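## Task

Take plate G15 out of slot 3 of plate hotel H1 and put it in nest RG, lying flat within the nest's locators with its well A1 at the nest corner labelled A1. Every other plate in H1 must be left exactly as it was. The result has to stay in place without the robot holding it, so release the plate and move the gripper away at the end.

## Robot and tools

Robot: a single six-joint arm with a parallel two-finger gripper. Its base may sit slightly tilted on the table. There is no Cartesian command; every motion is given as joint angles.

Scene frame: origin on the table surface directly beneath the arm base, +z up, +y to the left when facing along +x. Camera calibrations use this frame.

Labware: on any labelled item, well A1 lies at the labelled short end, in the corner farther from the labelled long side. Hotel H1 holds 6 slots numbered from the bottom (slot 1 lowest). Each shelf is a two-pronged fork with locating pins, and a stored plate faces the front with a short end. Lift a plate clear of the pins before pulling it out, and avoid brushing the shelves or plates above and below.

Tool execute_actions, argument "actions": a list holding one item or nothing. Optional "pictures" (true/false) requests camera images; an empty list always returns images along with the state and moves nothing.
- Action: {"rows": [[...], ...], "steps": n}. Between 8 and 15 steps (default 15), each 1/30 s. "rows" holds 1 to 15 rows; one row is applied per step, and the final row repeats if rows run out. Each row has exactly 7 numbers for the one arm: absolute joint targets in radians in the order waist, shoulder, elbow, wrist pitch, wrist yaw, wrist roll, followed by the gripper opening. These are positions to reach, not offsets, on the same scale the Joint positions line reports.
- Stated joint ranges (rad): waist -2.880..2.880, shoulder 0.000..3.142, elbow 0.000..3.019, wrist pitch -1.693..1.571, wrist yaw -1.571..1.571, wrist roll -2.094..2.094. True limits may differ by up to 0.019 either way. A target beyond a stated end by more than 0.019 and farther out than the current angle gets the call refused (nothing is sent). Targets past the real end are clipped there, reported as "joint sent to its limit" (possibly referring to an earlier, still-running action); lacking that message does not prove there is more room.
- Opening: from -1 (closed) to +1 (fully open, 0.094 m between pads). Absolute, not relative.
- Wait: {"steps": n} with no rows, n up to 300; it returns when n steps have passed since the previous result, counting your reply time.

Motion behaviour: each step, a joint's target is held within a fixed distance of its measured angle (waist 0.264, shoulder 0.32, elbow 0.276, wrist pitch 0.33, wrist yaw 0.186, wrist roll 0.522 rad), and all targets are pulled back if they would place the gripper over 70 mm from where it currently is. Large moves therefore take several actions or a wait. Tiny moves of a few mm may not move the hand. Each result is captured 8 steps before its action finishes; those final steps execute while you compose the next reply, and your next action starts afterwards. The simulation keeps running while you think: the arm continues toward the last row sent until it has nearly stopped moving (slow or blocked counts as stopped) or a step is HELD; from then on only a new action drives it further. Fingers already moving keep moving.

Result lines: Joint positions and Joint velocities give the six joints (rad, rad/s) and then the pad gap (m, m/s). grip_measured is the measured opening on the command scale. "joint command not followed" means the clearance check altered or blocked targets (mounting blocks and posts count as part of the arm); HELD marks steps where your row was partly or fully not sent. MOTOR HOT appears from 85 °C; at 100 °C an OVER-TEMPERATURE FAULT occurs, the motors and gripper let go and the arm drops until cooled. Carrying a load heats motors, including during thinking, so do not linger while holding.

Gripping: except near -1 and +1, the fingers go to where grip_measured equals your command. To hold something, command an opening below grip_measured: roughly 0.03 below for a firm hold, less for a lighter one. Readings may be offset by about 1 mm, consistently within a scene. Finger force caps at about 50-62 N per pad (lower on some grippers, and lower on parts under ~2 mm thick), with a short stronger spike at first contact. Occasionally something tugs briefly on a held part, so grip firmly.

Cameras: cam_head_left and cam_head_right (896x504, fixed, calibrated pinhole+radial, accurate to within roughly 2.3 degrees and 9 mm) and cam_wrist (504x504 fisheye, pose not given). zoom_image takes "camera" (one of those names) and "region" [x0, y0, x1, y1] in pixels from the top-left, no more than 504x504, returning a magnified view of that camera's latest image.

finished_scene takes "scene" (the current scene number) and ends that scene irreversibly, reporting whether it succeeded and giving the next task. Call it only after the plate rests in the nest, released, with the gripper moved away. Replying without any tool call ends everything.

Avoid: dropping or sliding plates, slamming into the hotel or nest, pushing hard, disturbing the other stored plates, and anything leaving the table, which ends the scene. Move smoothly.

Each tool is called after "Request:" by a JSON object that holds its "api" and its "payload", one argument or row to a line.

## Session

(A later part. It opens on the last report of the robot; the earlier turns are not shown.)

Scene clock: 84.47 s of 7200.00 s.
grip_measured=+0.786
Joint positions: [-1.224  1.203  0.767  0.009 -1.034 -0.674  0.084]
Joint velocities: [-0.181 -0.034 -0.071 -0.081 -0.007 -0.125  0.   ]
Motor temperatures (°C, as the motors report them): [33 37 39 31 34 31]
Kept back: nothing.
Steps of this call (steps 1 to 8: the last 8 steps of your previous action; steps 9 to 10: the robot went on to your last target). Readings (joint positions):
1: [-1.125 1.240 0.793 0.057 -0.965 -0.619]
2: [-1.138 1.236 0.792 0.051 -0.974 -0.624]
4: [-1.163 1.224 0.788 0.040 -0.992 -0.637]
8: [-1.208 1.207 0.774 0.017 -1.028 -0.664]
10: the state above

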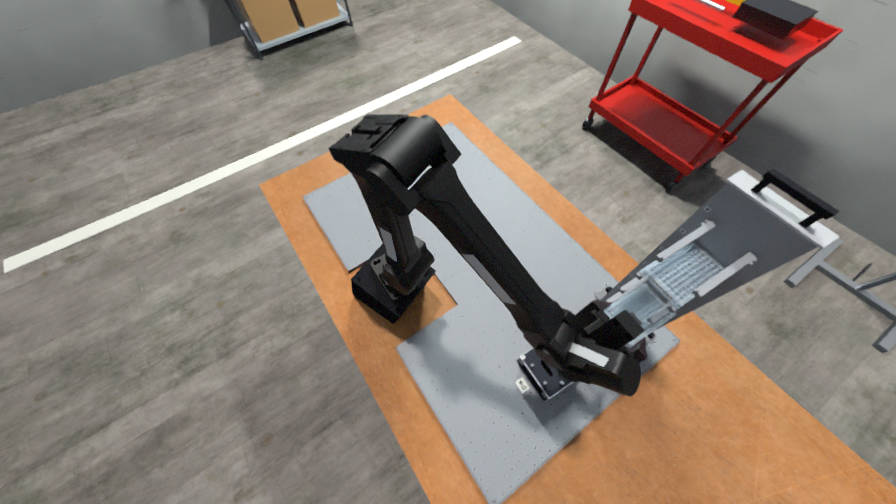

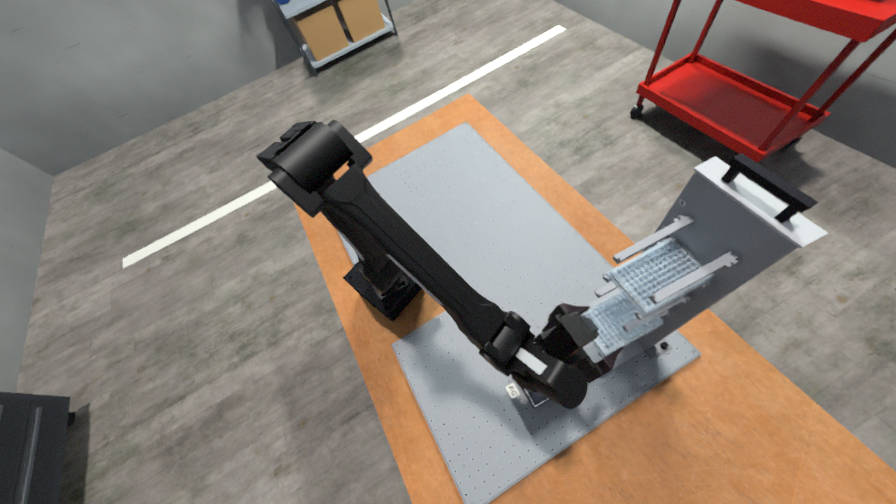

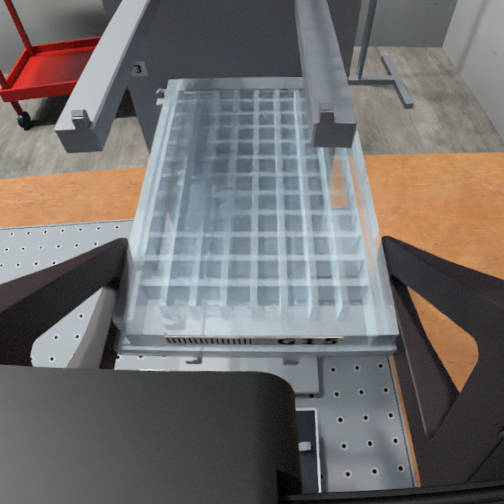

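Request:
{"api": "zoom_image", "payload": {
  "camera": "cam_wrist",
  "region": [40,0,400,180]
}}

Region (40, 0, 400, 180) of cam_wrist's 504x504 image, scaled by 1.400, with more detail than that image has.

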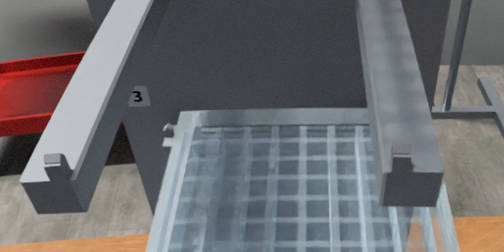

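Request:
{"api": "execute_actions", "payload": {
  "actions": [
    {"rows":[[-1.244,1.187,0.757,-0.014,-1.046,-0.712,0.75],[-1.252,1.183,0.755,-0.023,-1.053,-0.721,0.75],[-1.261,1.180,0.752,-0.032,-1.061,-0.731,0.75],[-1.270,1.177,0.750,-0.041,-1.069,-0.740,0.75],[-1.279,1.173,0.747,-0.050,-1.077,-0.749,0.75],[-1.287,1.170,0.744,-0.059,-1.084,-0.758,0.75],[-1.296,1.167,0.742,-0.068,-1.092,-0.767,0.75],[-1.305,1.163,0.739,-0.076,-1.100,-0.777,0.75],[-1.314,1.160,0.737,-0.085,-1.108,-0.786,0.75],[-1.322,1.157,0.734,-0.094,-1.115,-0.795,0.75],[-1.331,1.153,0.731,-0.103,-1.123,-0.804,0.75],[-1.340,1.150,0.729,-0.112,-1.131,-0.813,0.75],[-1.349,1.147,0.726,-0.121,-1.139,-0.823,0.75],[-1.357,1.143,0.724,-0.130,-1.146,-0.832,0.75],[-1.366,1.140,0.721,-0.139,-1.154,-0.841,0.75]],"steps":15}
  ]
}}

Request:
{"api": "execute_actions", "payload": {
  "actions": [
    {"rows":[[-1.377,1.139,0.720,-0.155,-1.163,-0.858,0.75],[-1.387,1.137,0.719,-0.171,-1.171,-0.875,0.75],[-1.398,1.136,0.719,-0.187,-1.180,-0.892,0.75],[-1.408,1.134,0.718,-0.204,-1.188,-0.910,0.75],[-1.419,1.133,0.717,-0.221,-1.197,-0.928,0.75],[-1.429,1.132,0.716,-0.238,-1.205,-0.946,0.75],[-1.440,1.130,0.716,-0.256,-1.213,-0.965,0.75],[-1.450,1.129,0.715,-0.275,-1.221,-0.984,0.75],[-1.461,1.128,0.714,-0.294,-1.229,-1.004,0.75],[-1.471,1.126,0.713,-0.314,-1.237,-1.024,0.75],[-1.482,1.125,0.713,-0.334,-1.245,-1.045,0.75],[-1.492,1.124,0.712,-0.355,-1.253,-1.066,0.75],[-1.503,1.122,0.711,-0.376,-1.261,-1.087,0.75],[-1.513,1.121,0.711,-0.398,-1.268,-1.109,0.75],[-1.523,1.120,0.710,-0.420,-1.275,-1.131,0.75]],"steps":15}
  ]
}}

Request:
{"api": "execute_actions", "payload": {
  "actions": [
    {"steps":14}
  ],
  "pictures": true
}}

Scene clock: 90.73 s of 7200.00 s.
grip_measured=+0.786
Joint positions: [-1.262  1.19   0.753 -0.041 -1.083 -0.727  0.084]
Joint velocities: [-0.317 -0.112 -0.09  -0.252 -0.183 -0.242  0.002]
Motor temperatures (°C, as the motors report them): [33 37 38 31 34 31]
Steps of this call (steps 1 to 30: the robot went on to your last target; steps 31 to 90: nothing new was sent; then 3.03 s passed at rest; steps 91 to 97: the first 7 steps of this action). Readings (joint positions):
91: [-1.231 1.202 0.764 0.003 -1.039 -0.694]
92: [-1.231 1.202 0.764 -0.002 -1.045 -0.697]
94: [-1.237 1.199 0.762 -0.015 -1.060 -0.707]
97: the state above

Scene clock: 91.23 s of 7200.00 s.
grip_measured=+0.786
Joint positions: [-1.408  1.146  0.724 -0.213 -1.203 -0.888  0.084]
Joint velocities: [-0.327 -0.044 -0.012 -0.491 -0.256 -0.52   0.   ]
Motor temperatures (°C, as the motors report them): [33 37 38 31 34 31]
Steps of this call (steps 1 to 8: the last 8 steps of your previous action; steps 9 to 15: the first 7 steps of this action). Readings (joint positions):
9: [-1.350 1.157 0.730 -0.123 -1.153 -0.804]
10: [-1.358 1.154 0.728 -0.135 -1.161 -0.815]
12: [-1.377 1.150 0.726 -0.164 -1.179 -0.842]
15: the state above

Scene clock: 91.70 s of 7200.00 s.
grip_measured=+0.786
Joint positions: [-1.518  1.135  0.715 -0.408 -1.272 -1.098  0.084]
Joint velocities: [-0.005 -0.015  0.002 -0.012 -0.066 -0.168 -0.   ]
Motor temperatures (°C, as the motors report them): [33 37 38 31 34 31]
Kept back: nothing.
Steps of this call (steps 1 to 8: the last 8 steps of your previous action; steps 9 to 14: the robot went on to your last target). Readings (joint positions):
1: [-1.419 1.145 0.724 -0.230 -1.211 -0.904]
2: [-1.431 1.144 0.723 -0.248 -1.219 -0.921]
4: [-1.452 1.142 0.721 -0.287 -1.235 -0.958]
8: [-1.494 1.138 0.718 -0.369 -1.266 -1.036]
14: the state above

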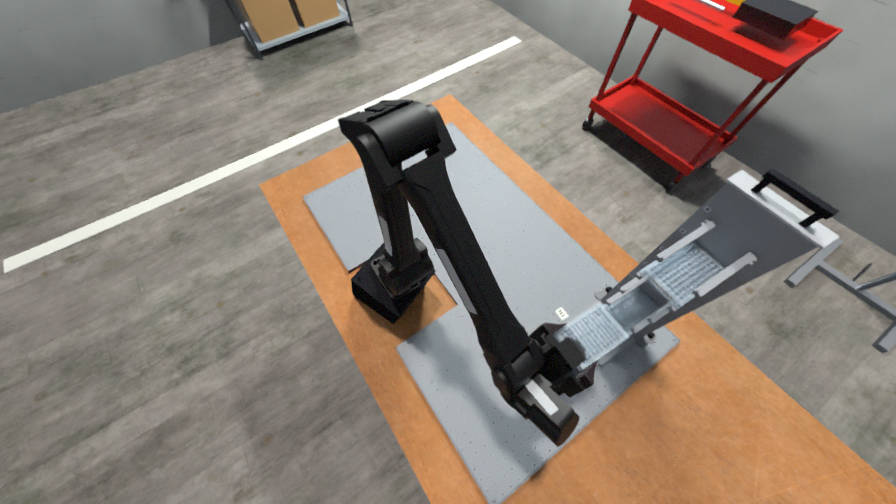

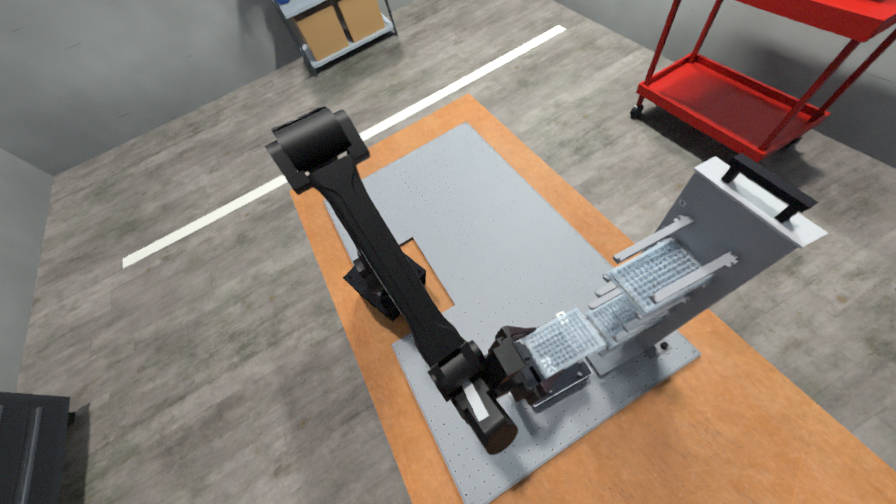

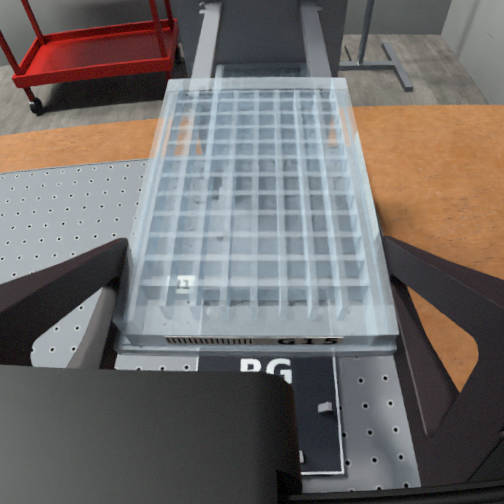

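Request:
{"api": "execute_actions", "payload": {
  "actions": [
    {"rows":[[-1.530,1.122,0.710,-0.440,-1.279,-1.150,0.75],[-1.537,1.125,0.710,-0.460,-1.283,-1.168,0.75],[-1.544,1.130,0.710,-0.480,-1.288,-1.186,0.75],[-1.550,1.135,0.710,-0.500,-1.292,-1.205,0.75],[-1.557,1.140,0.710,-0.518,-1.296,-1.223,0.75],[-1.563,1.148,0.709,-0.530,-1.300,-1.241,0.75],[-1.563,1.160,0.705,-0.505,-1.300,-1.241,0.75],[-1.563,1.173,0.700,-0.480,-1.300,-1.241,0.75],[-1.563,1.186,0.695,-0.460,-1.300,-1.241,0.75],[-1.563,1.199,0.690,-0.441,-1.300,-1.241,0.75],[-1.563,1.212,0.685,-0.422,-1.300,-1.241,0.75],[-1.563,1.225,0.680,-0.403,-1.300,-1.241,0.75],[-1.563,1.238,0.675,-0.384,-1.300,-1.241,0.75],[-1.563,1.251,0.670,-0.365,-1.300,-1.241,0.75],[-1.563,1.264,0.665,-0.346,-1.300,-1.241,0.75]],"steps":15}
  ]
}}

Request:
{"api": "execute_actions", "payload": {
  "actions": [
    {"rows":[[-1.563,1.277,0.660,-0.328,-1.300,-1.241,0.75],[-1.563,1.290,0.655,-0.310,-1.300,-1.241,0.75],[-1.563,1.303,0.650,-0.292,-1.300,-1.241,0.75],[-1.563,1.316,0.645,-0.274,-1.300,-1.241,0.75],[-1.563,1.329,0.640,-0.256,-1.300,-1.241,0.75],[-1.563,1.342,0.635,-0.238,-1.300,-1.241,0.75],[-1.563,1.355,0.630,-0.220,-1.300,-1.241,0.75],[-1.563,1.368,0.625,-0.202,-1.300,-1.241,0.75],[-1.563,1.381,0.620,-0.184,-1.300,-1.241,0.75],[-1.563,1.393,0.615,-0.166,-1.300,-1.241,0.75],[-1.563,1.404,0.611,-0.149,-1.300,-1.241,0.75],[-1.563,1.414,0.607,-0.133,-1.300,-1.241,0.75],[-1.563,1.422,0.604,-0.122,-1.300,-1.241,0.75],[-1.563,1.427,0.602,-0.115,-1.300,-1.241,0.75],[-1.563,1.430,0.600,-0.112,-1.300,-1.241,0.75]],"steps":15}
  ]
}}

Request:
{"api": "execute_actions", "payload": {
  "actions": [
    {"steps":14}
  ],
  "pictures": true
}}

Scene clock: 93.90 s of 7200.00 s.
grip_measured=+0.786
Joint positions: [-1.521  1.134  0.714 -0.443 -1.281 -1.14   0.084]
Joint velocities: [ 0.005 -0.015  0.012  0.017 -0.037  0.022 -0.001]
Motor temperatures (°C, as the motors report them): [33 37 38 31 34 31]
Kept back: nothing.
A step of this action was HELD (marked below), so the last 8 steps of it were dropped. The arm can still carry out the HELD step.
Steps of this call (steps 1 to 30: the robot went on to your last target; steps 31 to 59: nothing new was sent; steps 60 to 66: the first 7 steps of this action). Readings (joint positions):
60: [-1.518 1.134 0.715 -0.414 -1.274 -1.124]
61: [-1.518 1.134 0.715 -0.424 -1.277 -1.130]
63: [-1.521 1.134 0.714 -0.443 -1.282 -1.140] HELD
64: [-1.521 1.134 0.714 -0.443 -1.281 -1.140] HELD
65: [-1.521 1.134 0.714 -0.443 -1.281 -1.140] HELD
66: the state above HELD
joint command not followed: on one or more control steps a check withheld the commanded joint targets, and the robot was not sent them on those steps. On the call's last step the targets were still withheld.
cause: the commanded joint targets would bring two parts of the arm too close to each other (its wrist (the part past joint 4) and its wrist camera, with joints 5 (wrist yaw) and 6 (wrist roll) between them); next, command targets that bring no two parts of the arm closer together.

Scene clock: 94.13 s of 7200.00 s.
grip_measured=+0.786
Joint positions: [-1.521  1.134  0.714 -0.443 -1.281 -1.14   0.084]
Joint velocities: [ 0.005  0.005  0.012  0.027 -0.007  0.022 -0.   ]
Motor temperatures (°C, as the motors report them): [33 37 38 31 34 31]
Kept back: nothing.
A step of this action was HELD (marked below), so the last 8 steps of it were dropped. The arm can still carry out the HELD step.
Steps of this call (steps 1 to 7: the first 7 steps of this action). Readings (joint positions):
1: [-1.521 1.134 0.714 -0.443 -1.281 -1.140] HELD
2: [-1.521 1.134 0.714 -0.443 -1.281 -1.140] HELD
3: [-1.521 1.134 0.714 -0.443 -1.281 -1.140] HELD
4: [-1.521 1.134 0.714 -0.443 -1.281 -1.140] HELD
5: [-1.521 1.134 0.714 -0.443 -1.281 -1.140] HELD
6: [-1.521 1.134 0.714 -0.443 -1.281 -1.140] HELD
7: the state above HELD
joint command not followed: on one or more control steps a check withheld the commanded joint targets, and the robot was not sent them on those steps. On the call's last step the targets were still withheld.
cause: the commanded joint targets would bring two parts of the arm too close to each other (its wrist (the part past joint 4) and its wrist camera, with joints 5 (wrist yaw) and 6 (wrist roll) between them); next, command targets that bring no two parts of the arm closer together.

Scene clock: 94.60 s of 7200.00 s.
grip_measured=+0.786
Joint positions: [-1.521  1.134  0.714 -0.443 -1.281 -1.14   0.084]
Joint velocities: [ 0.005 -0.005 -0.002 -0.007  0.051 -0.095 -0.001]
Motor temperatures (°C, as the motors report them): [33 37 38 31 34 31]
Kept back: nothing.
Steps of this call (steps 1 to 14: nothing new was sent). Readings (joint positions):
1: [-1.521 1.134 0.714 -0.443 -1.281 -1.140]
2: [-1.521 1.134 0.714 -0.443 -1.281 -1.140]
4: [-1.521 1.134 0.714 -0.443 -1.281 -1.140]
8: [-1.521 1.134 0.714 -0.443 -1.281 -1.140]
14: the state above

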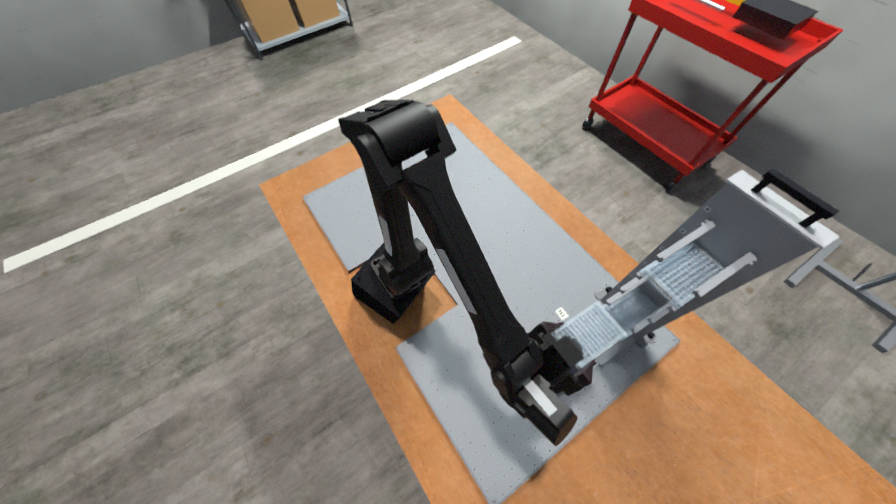

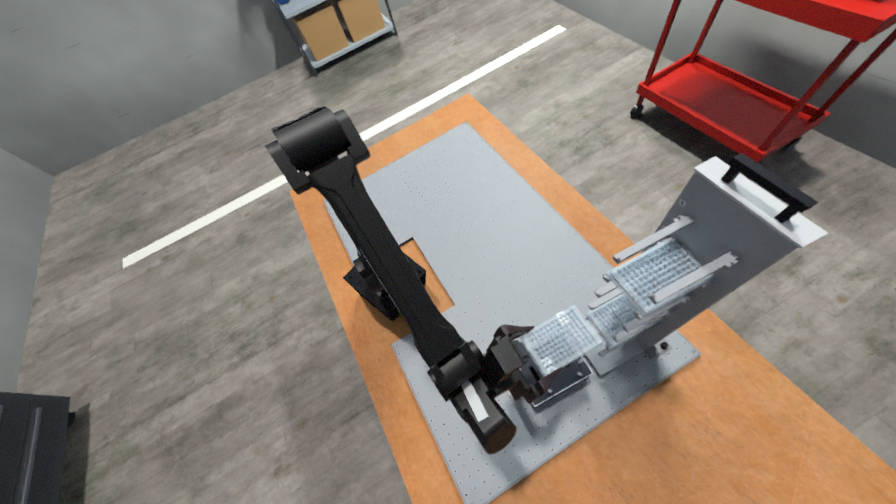

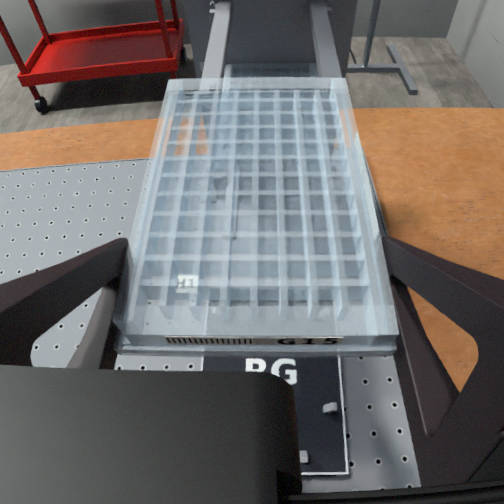

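Request:
{"api": "execute_actions", "payload": {
  "actions": [
    {"rows":[[-1.530,1.125,0.710,-0.465,-1.282,-1.160,0.75],[-1.537,1.128,0.710,-0.480,-1.282,-1.175,0.75],[-1.544,1.132,0.710,-0.495,-1.282,-1.190,0.75],[-1.550,1.136,0.710,-0.510,-1.282,-1.205,0.75],[-1.557,1.141,0.710,-0.520,-1.282,-1.220,0.75],[-1.563,1.148,0.709,-0.530,-1.282,-1.235,0.75],[-1.563,1.160,0.705,-0.505,-1.282,-1.241,0.75],[-1.563,1.173,0.700,-0.480,-1.282,-1.241,0.75],[-1.563,1.186,0.695,-0.460,-1.282,-1.241,0.75],[-1.563,1.199,0.690,-0.441,-1.282,-1.241,0.75],[-1.563,1.212,0.685,-0.422,-1.282,-1.241,0.75],[-1.563,1.225,0.680,-0.403,-1.282,-1.241,0.75],[-1.563,1.238,0.675,-0.384,-1.282,-1.241,0.75],[-1.563,1.251,0.670,-0.365,-1.282,-1.241,0.75],[-1.563,1.264,0.665,-0.346,-1.282,-1.241,0.75]],"steps":15}
  ]
}}

Scene clock: 96.43 s of 7200.00 s.
grip_measured=+0.786
Joint positions: [-1.54   1.135  0.713 -0.502 -1.281 -1.19   0.084]
Joint velocities: [-0.19   0.015 -0.037 -0.002 -0.022 -0.374 -0.001]
Motor temperatures (°C, as the motors report them): [33 37 38 31 34 31]
Steps of this call (steps 1 to 48: nothing new was sent; steps 49 to 55: the first 7 steps of this action). Readings (joint positions):
49: [-1.521 1.134 0.714 -0.446 -1.281 -1.142]
50: [-1.521 1.134 0.714 -0.452 -1.281 -1.145]
52: [-1.524 1.134 0.714 -0.475 -1.281 -1.160]
55: the state above

Not held this time, so the descent continues.

Request:
{"api": "execute_actions", "payload": {
  "actions": [
    {"rows":[[-1.563,1.277,0.660,-0.328,-1.282,-1.241,0.75],[-1.563,1.290,0.655,-0.310,-1.282,-1.241,0.75],[-1.563,1.303,0.650,-0.292,-1.282,-1.241,0.75],[-1.563,1.316,0.645,-0.274,-1.282,-1.241,0.75],[-1.563,1.329,0.640,-0.256,-1.282,-1.241,0.75],[-1.563,1.342,0.635,-0.238,-1.282,-1.241,0.75],[-1.563,1.355,0.630,-0.220,-1.282,-1.241,0.75],[-1.563,1.368,0.625,-0.202,-1.282,-1.241,0.75],[-1.563,1.381,0.620,-0.184,-1.282,-1.241,0.75],[-1.563,1.393,0.615,-0.166,-1.282,-1.241,0.75],[-1.563,1.404,0.611,-0.149,-1.282,-1.241,0.75],[-1.563,1.414,0.607,-0.133,-1.282,-1.241,0.75],[-1.563,1.422,0.604,-0.122,-1.282,-1.241,0.75],[-1.563,1.427,0.602,-0.115,-1.282,-1.241,0.75],[-1.563,1.430,0.600,-0.112,-1.282,-1.241,0.75]],"steps":15}
  ]
}}

Request:
{"api": "execute_actions", "payload": {
  "actions": [
    {"steps":16}
  ],
  "pictures": true
}}

Scene clock: 97.13 s of 7200.00 s.
grip_measured=+0.786
Joint positions: [-1.554  1.302  0.651 -0.264 -1.281 -1.23   0.084]
Joint velocities: [-0.005  0.376 -0.125  0.51   0.037  0.007 -0.001]
Motor temperatures (°C, as the motors report them): [33 37 37 31 34 31]
Steps of this call (steps 1 to 8: the last 8 steps of your previous action; steps 9 to 14: the robot went on to your last target; steps 15 to 21: the first 7 steps of this action). Readings (joint positions):
15: [-1.554 1.266 0.664 -0.359 -1.281 -1.229]
16: [-1.554 1.266 0.664 -0.348 -1.281 -1.229]
18: [-1.554 1.273 0.661 -0.317 -1.281 -1.230]
21: the state above

Scene clock: 97.67 s of 7200.00 s.
grip_measured=+0.786
Joint positions: [-1.554  1.426  0.601 -0.126 -1.281 -1.23   0.084]
Joint velocities: [-0.015  0.005  0.007  0.002 -0.066 -0.037  0.001]
Motor temperatures (°C, as the motors report them): [33 37 37 31 34 31]
Kept back: nothing.
Steps of this call (steps 1 to 8: the last 8 steps of your previous action; steps 9 to 16: the robot went on to your last target). Readings (joint positions):
1: [-1.554 1.316 0.646 -0.247 -1.281 -1.230]
2: [-1.554 1.332 0.641 -0.229 -1.281 -1.230]
4: [-1.554 1.365 0.628 -0.195 -1.281 -1.230]
8: [-1.554 1.416 0.606 -0.142 -1.281 -1.230]
16: the state above

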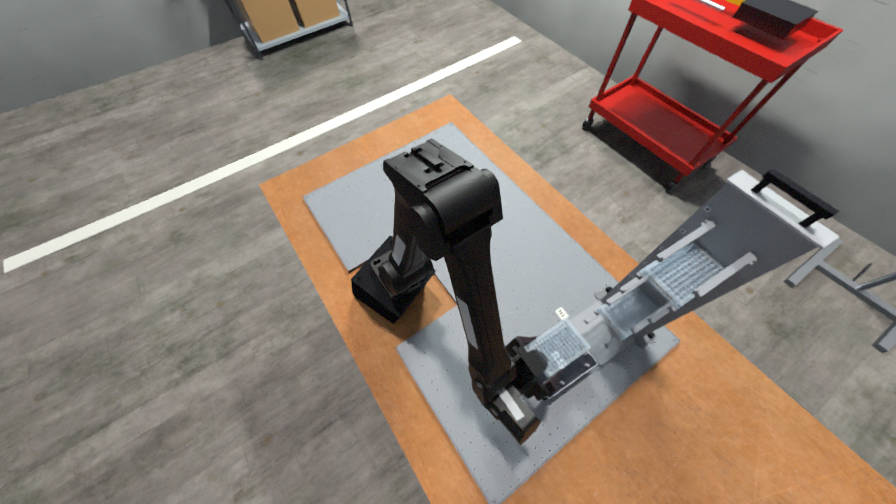

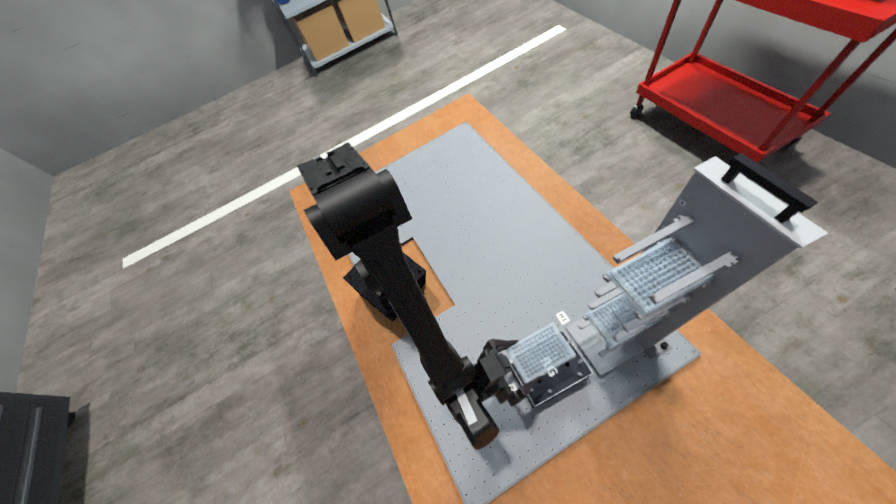

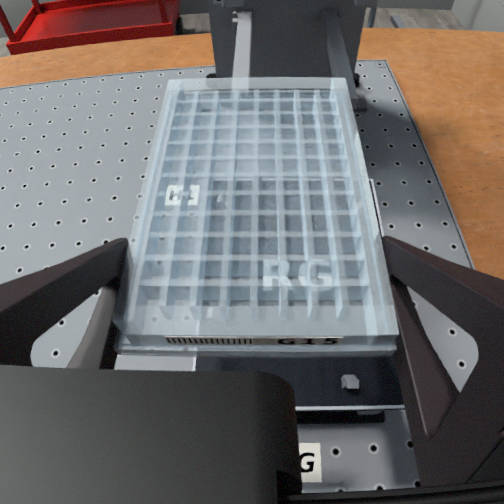

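Request:
{"api": "zoom_image", "payload": {
  "camera": "cam_head_right",
  "region": [440,280,640,440]
}}

Request:
{"api": "zoom_image", "payload": {
  "camera": "cam_head_left",
  "region": [450,280,650,440]
}}

Region (440, 280, 640, 440) of cam_head_right's 896x504 image, scaled by 2.520, with more detail than that image has; it fills the top 403 rows of this view, and the rest is white.

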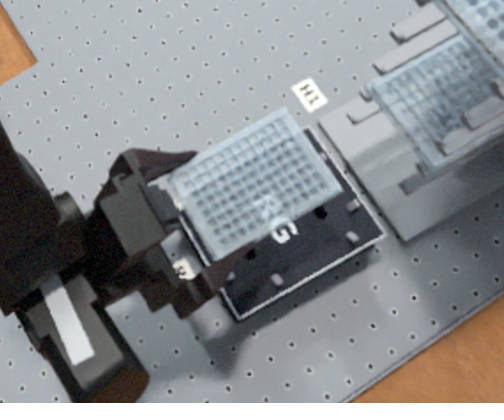

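Region (450, 280, 650, 440) of cam_head_left's 896x504 image, scaled by 2.520, with more detail than that image has; it fills the top 403 rows of this view, and the rest is white.

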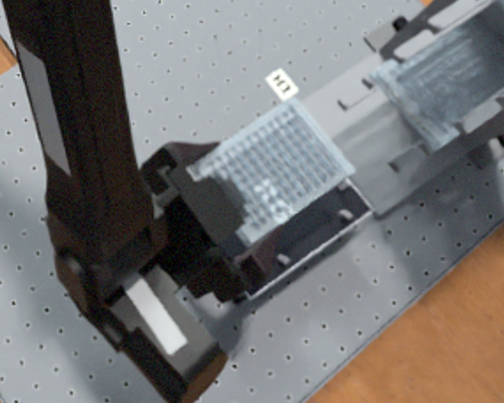

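Request:
{"api": "zoom_image", "payload": {
  "camera": "cam_wrist",
  "region": [150,60,450,430]
}}

Region (150, 60, 450, 430) of cam_wrist's 504x504 image, scaled by 1.362, with more detail than that image has; it fills the left 409 columns of this view, and the rest is white.

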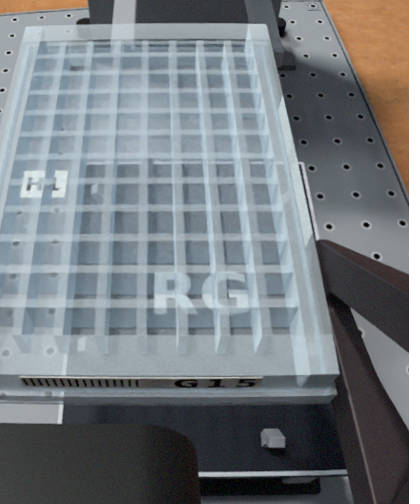

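Request:
{"api": "execute_actions", "payload": {
  "actions": [
    {"rows":[[-1.552,1.438,0.628,-0.105,-1.282,-1.215,0.75],[-1.551,1.447,0.631,-0.094,-1.282,-1.211,0.75],[-1.549,1.456,0.633,-0.083,-1.282,-1.207,0.75],[-1.548,1.465,0.636,-0.072,-1.282,-1.203,0.75],[-1.546,1.474,0.638,-0.061,-1.282,-1.199,0.75],[-1.545,1.483,0.640,-0.050,-1.282,-1.195,0.75],[-1.544,1.492,0.643,-0.039,-1.282,-1.191,0.75],[-1.542,1.501,0.645,-0.028,-1.282,-1.187,0.75],[-1.541,1.510,0.648,-0.017,-1.282,-1.183,0.75],[-1.539,1.519,0.650,-0.006,-1.282,-1.179,0.75],[-1.538,1.528,0.652,0.005,-1.282,-1.175,0.75],[-1.536,1.537,0.655,0.017,-1.282,-1.171,0.75],[-1.535,1.546,0.657,0.029,-1.282,-1.167,0.75],[-1.533,1.555,0.660,0.041,-1.282,-1.163,0.75],[-1.532,1.565,0.662,0.053,-1.282,-1.159,0.75]],"steps":15}
  ]
}}

Request:
{"api": "execute_actions", "payload": {
  "actions": [
    {"steps":16}
  ],
  "pictures": true
}}

Scene clock: 101.57 s of 7200.00 s.
grip_measured=+0.786
Joint positions: [-1.554  1.451  0.609 -0.073 -1.281 -1.215  0.084]
Joint velocities: [-0.005  0.269  0.081  0.3   -0.051  0.051 -0.   ]
Motor temperatures (°C, as the motors report them): [33 37 37 31 34 31]
Steps of this call (steps 1 to 15: the robot went on to your last target; steps 16 to 90: nothing new was sent; then 0.67 s passed at rest; steps 91 to 97: the first 7 steps of this action). Readings (joint positions):
91: [-1.554 1.426 0.601 -0.124 -1.281 -1.230]
92: [-1.554 1.426 0.601 -0.120 -1.281 -1.228]
94: [-1.554 1.430 0.602 -0.103 -1.281 -1.224]
97: the state above

Scene clock: 102.10 s of 7200.00 s.
grip_measured=+0.786
Joint positions: [-1.546  1.554  0.637  0.039 -1.281 -1.172  0.084]
Joint velocities: [-0.005 -0.005 -0.012 -0.012  0.037 -0.022 -0.001]
Motor temperatures (°C, as the motors report them): [33 37 37 31 34 31]
Kept back: nothing.
Steps of this call (steps 1 to 8: the last 8 steps of your previous action; steps 9 to 16: the robot went on to your last target). Readings (joint positions):
1: [-1.554 1.461 0.613 -0.062 -1.281 -1.212]
2: [-1.554 1.472 0.616 -0.051 -1.281 -1.208]
4: [-1.554 1.493 0.622 -0.029 -1.281 -1.201]
8: [-1.551 1.532 0.631 0.017 -1.281 -1.186]
16: the state above

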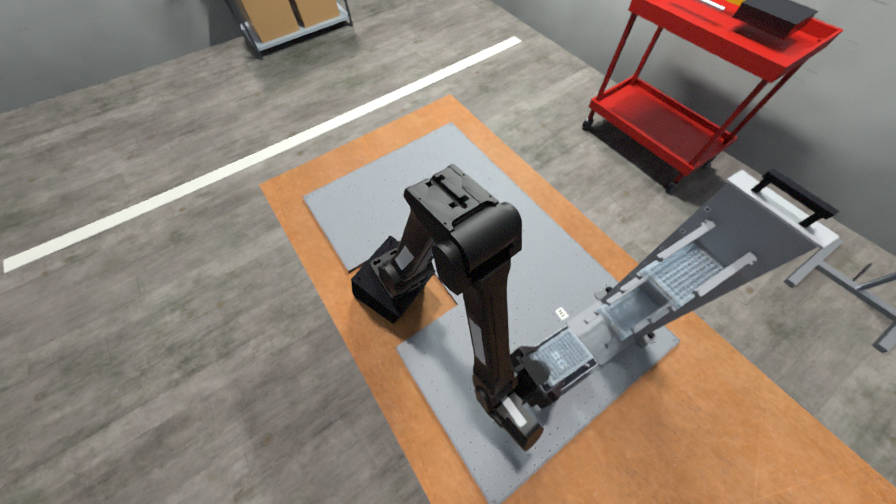

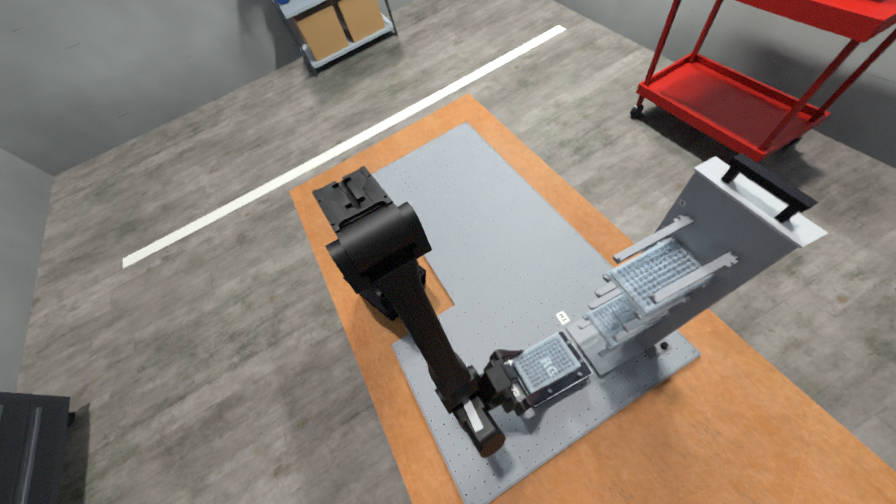

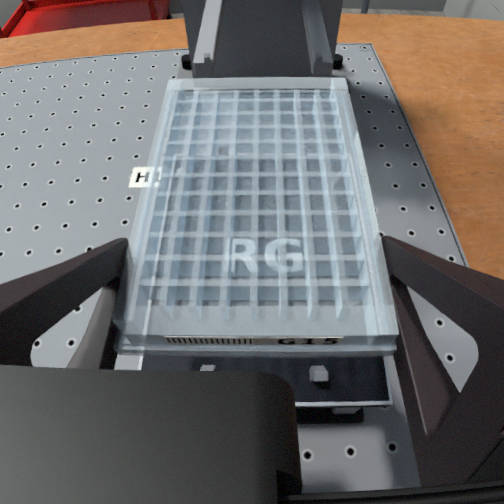

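Request:
{"api": "zoom_image", "payload": {
  "camera": "cam_wrist",
  "region": [100,300,420,430]
}}

Request:
{"api": "zoom_image", "payload": {
  "camera": "cam_wrist",
  "region": [120,60,400,260]
}}

Region (100, 300, 420, 430) of cam_wrist's 504x504 image, scaled by 1.575, with more detail than that image has; it fills the top 205 rows of this view, and the rest is white.

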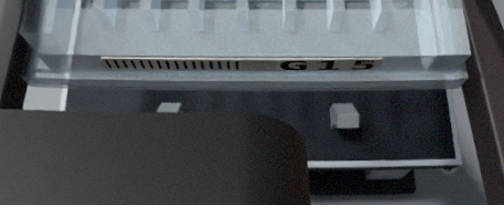

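Region (120, 60, 400, 260) of cam_wrist's 504x504 image, scaled by 1.800, with more detail than that image has; it fills the top 360 rows of this view, and the rest is white.

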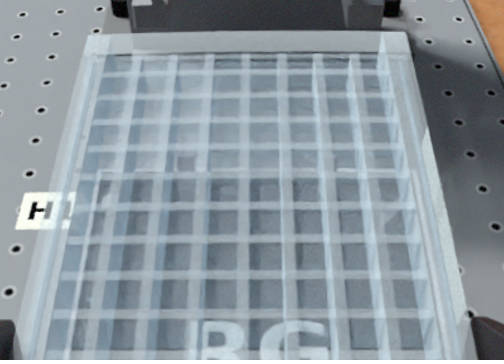

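Request:
{"api": "execute_actions", "payload": {
  "actions": [
    {"rows":[[-1.530,1.569,0.660,0.060,-1.281,-1.154,0.75],[-1.527,1.573,0.660,0.068,-1.279,-1.149,0.75],[-1.524,1.578,0.660,0.076,-1.278,-1.144,0.75],[-1.522,1.582,0.660,0.084,-1.276,-1.139,0.75],[-1.519,1.587,0.660,0.092,-1.275,-1.134,0.75],[-1.516,1.591,0.660,0.100,-1.273,-1.129,0.75],[-1.514,1.596,0.660,0.108,-1.272,-1.124,0.75],[-1.511,1.600,0.660,0.116,-1.270,-1.119,0.75],[-1.509,1.605,0.660,0.124,-1.269,-1.114,0.75],[-1.507,1.610,0.660,0.133,-1.267,-1.109,0.75],[-1.505,1.614,0.660,0.142,-1.266,-1.104,0.75],[-1.503,1.618,0.660,0.150,-1.265,-1.100,0.75],[-1.502,1.621,0.660,0.157,-1.264,-1.097,0.75]],"steps":15}
  ]
}}

Request:
{"api": "execute_actions", "payload": {
  "actions": [
    {"steps":14}
  ],
  "pictures": true
}}

Scene clock: 105.07 s of 7200.00 s.
grip_measured=+0.786
Joint positions: [-1.535  1.564  0.637  0.08  -1.274 -1.151  0.084]
Joint velocities: [ 0.083  0.112 -0.012  0.217  0.037  0.022  0.   ]
Motor temperatures (°C, as the motors report them): [33 37 37 31 34 31]
Steps of this call (steps 1 to 15: the robot went on to your last target; steps 16 to 82: nothing new was sent; steps 83 to 89: the first 7 steps of this action). Readings (joint positions):
83: [-1.546 1.554 0.637 0.041 -1.281 -1.169]
84: [-1.545 1.554 0.637 0.044 -1.280 -1.167]
86: [-1.543 1.555 0.637 0.057 -1.278 -1.162]
89: the state above

Scene clock: 105.53 s of 7200.00 s.
grip_measured=+0.786
Joint positions: [-1.515  1.607  0.637  0.142 -1.265 -1.111  0.084]
Joint velocities: [-0.005 -0.005 -0.007  0.002 -0.022  0.022  0.001]
Motor temperatures (°C, as the motors report them): [33 37 37 31 34 31]
Kept back: nothing.
Steps of this call (steps 1 to 8: the last 8 steps of your previous action; steps 9 to 14: the robot went on to your last target). Readings (joint positions):
1: [-1.532 1.569 0.637 0.088 -1.272 -1.147]
2: [-1.528 1.574 0.637 0.095 -1.271 -1.143]
4: [-1.522 1.585 0.637 0.112 -1.268 -1.134]
8: [-1.515 1.604 0.637 0.137 -1.265 -1.119]
14: the state above

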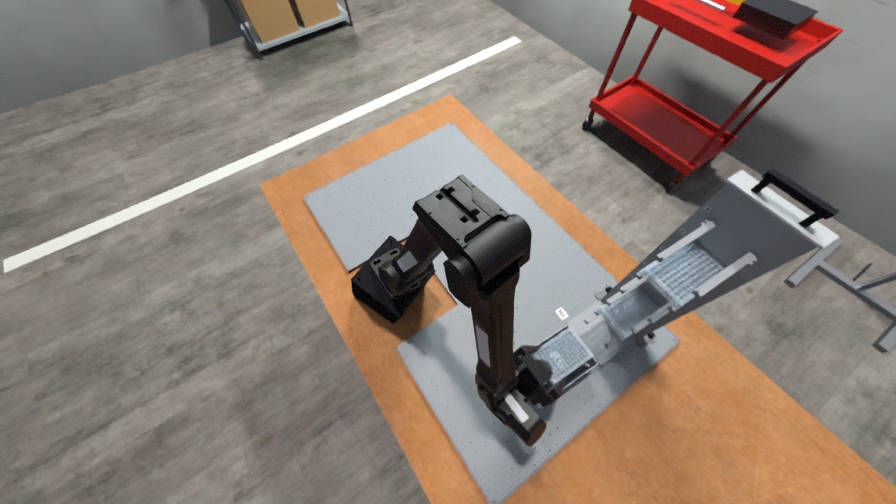

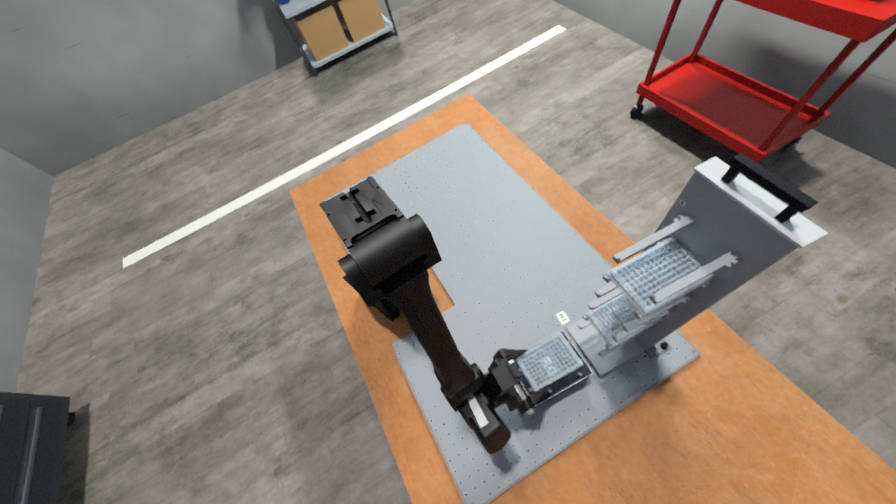

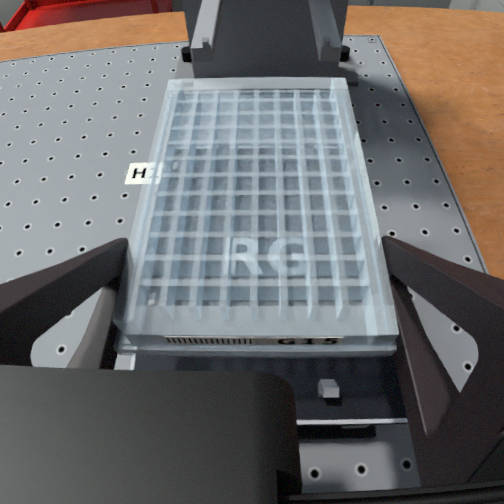

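Request:
{"api": "zoom_image", "payload": {
  "camera": "cam_wrist",
  "region": [100,200,420,440]
}}

Request:
{"api": "zoom_image", "payload": {
  "camera": "cam_wrist",
  "region": [120,60,400,260]
}}

Region (100, 200, 420, 440) of cam_wrist's 504x504 image, scaled by 1.575, with more detail than that image has; it fills the top 378 rows of this view, and the rest is white.

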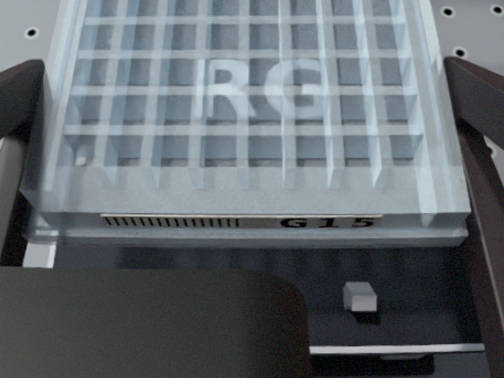

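Region (120, 60, 400, 260) of cam_wrist's 504x504 image, scaled by 1.800, with more detail than that image has; it fills the top 360 rows of this view, and the rest is white.

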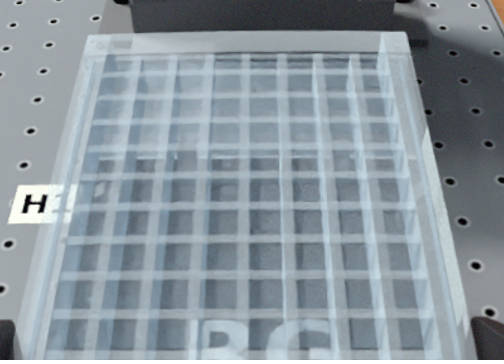

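Request:
{"api": "execute_actions", "payload": {
  "actions": [
    {"rows":[[-1.508,1.625,0.663,0.160,-1.264,-1.097,0.75],[-1.508,1.629,0.664,0.163,-1.264,-1.097,0.75],[-1.508,1.633,0.665,0.166,-1.264,-1.097,0.75],[-1.508,1.637,0.666,0.169,-1.264,-1.097,0.75],[-1.508,1.641,0.667,0.172,-1.264,-1.097,0.75],[-1.508,1.645,0.668,0.175,-1.264,-1.097,0.75],[-1.508,1.649,0.669,0.178,-1.264,-1.097,0.75],[-1.508,1.653,0.670,0.180,-1.264,-1.097,0.75],[-1.508,1.657,0.671,0.183,-1.264,-1.097,0.75],[-1.508,1.660,0.672,0.185,-1.264,-1.097,0.75],[-1.508,1.663,0.673,0.187,-1.264,-1.097,0.75]],"steps":13}
  ]
}}

Request:
{"api": "execute_actions", "payload": {
  "actions": [
    {"steps":14}
  ],
  "pictures": true
}}

Scene clock: 107.17 s of 7200.00 s.
grip_measured=+0.786
Joint positions: [-1.515  1.612  0.64   0.153 -1.265 -1.108  0.084]
Joint velocities: [-0.005  0.103  0.046  0.066  0.007 -0.066 -0.   ]
Motor temperatures (°C, as the motors report them): [33 37 37 31 34 31]
Steps of this call (steps 1 to 30: the robot went on to your last target; steps 31 to 44: nothing new was sent; steps 45 to 49: the first 5 steps of this action). Readings (joint positions):
45: [-1.515 1.607 0.637 0.143 -1.265 -1.108]
46: [-1.515 1.607 0.637 0.145 -1.265 -1.108]
48: [-1.515 1.609 0.638 0.149 -1.265 -1.108]
49: the state above

Scene clock: 107.63 s of 7200.00 s.
grip_measured=+0.786
Joint positions: [-1.515  1.647  0.651  0.172 -1.264 -1.107  0.084]
Joint velocities: [-0.005 -0.015 -0.002 -0.007  0.066  0.066  0.001]
Motor temperatures (°C, as the motors report them): [33 37 36 31 34 31]
Kept back: nothing.
Steps of this call (steps 1 to 8: the last 8 steps of your previous action; steps 9 to 14: the robot went on to your last target). Readings (joint positions):
1: [-1.515 1.615 0.642 0.156 -1.265 -1.108]
2: [-1.515 1.619 0.644 0.159 -1.265 -1.108]
4: [-1.515 1.628 0.647 0.164 -1.265 -1.107]
8: [-1.515 1.644 0.651 0.172 -1.264 -1.107]
14: the state above

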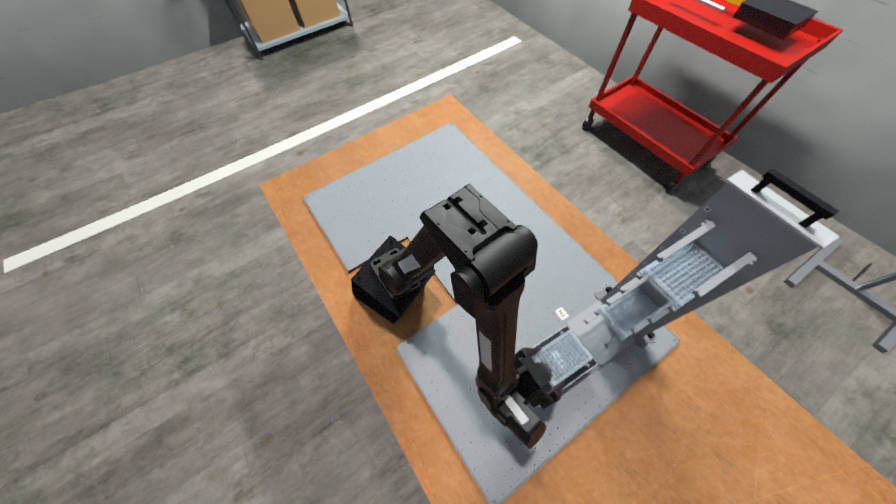

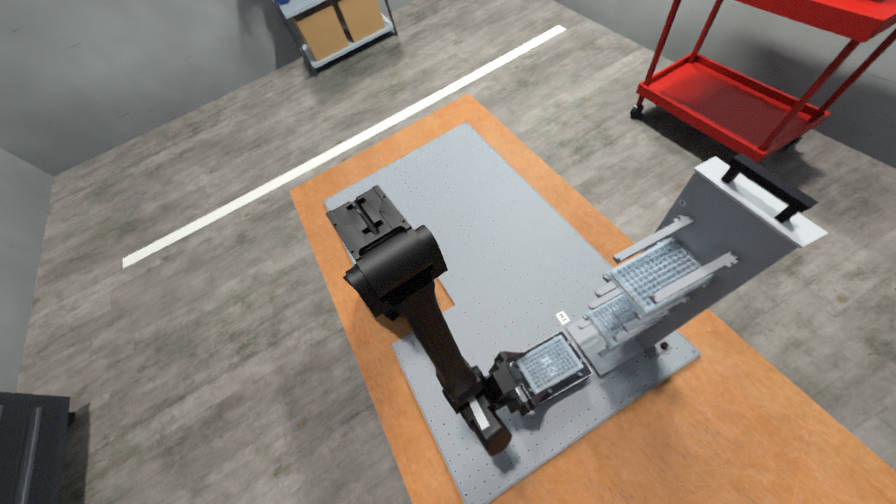

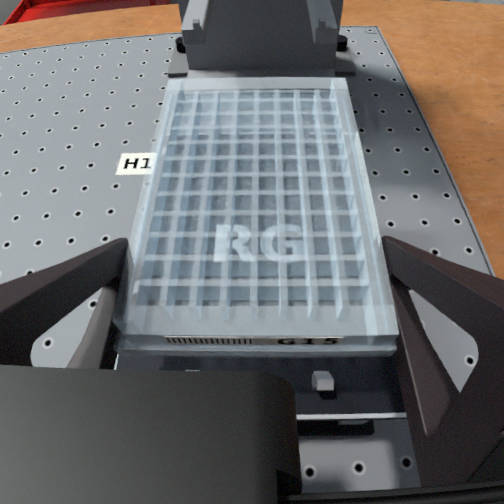

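Request:
{"api": "zoom_image", "payload": {
  "camera": "cam_wrist",
  "region": [100,300,420,430]
}}

Request:
{"api": "zoom_image", "payload": {
  "camera": "cam_head_left",
  "region": [500,310,620,410]
}}

Request:
{"api": "zoom_image", "payload": {
  "camera": "cam_head_right",
  "region": [490,315,610,420]
}}

Region (100, 300, 420, 430) of cam_wrist's 504x504 image, scaled by 1.575, with more detail than that image has; it fills the top 205 rows of this view, and the rest is white.

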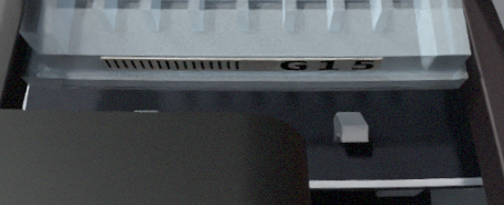

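Region (500, 310, 620, 410) of cam_head_left's 896x504 image, scaled by 4.200, with more detail than that image has.

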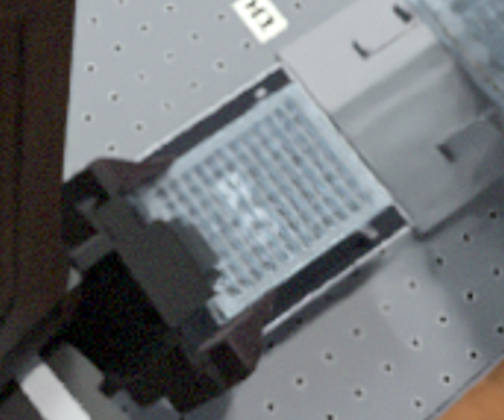

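Region (490, 315, 610, 420) of cam_head_right's 896x504 image, scaled by 4.200, with more detail than that image has; it fills the top 441 rows of this view, and the rest is white.

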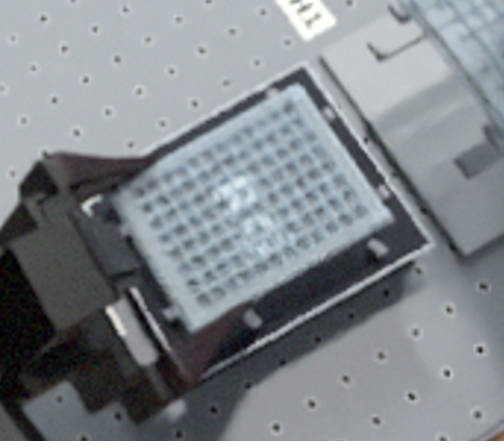

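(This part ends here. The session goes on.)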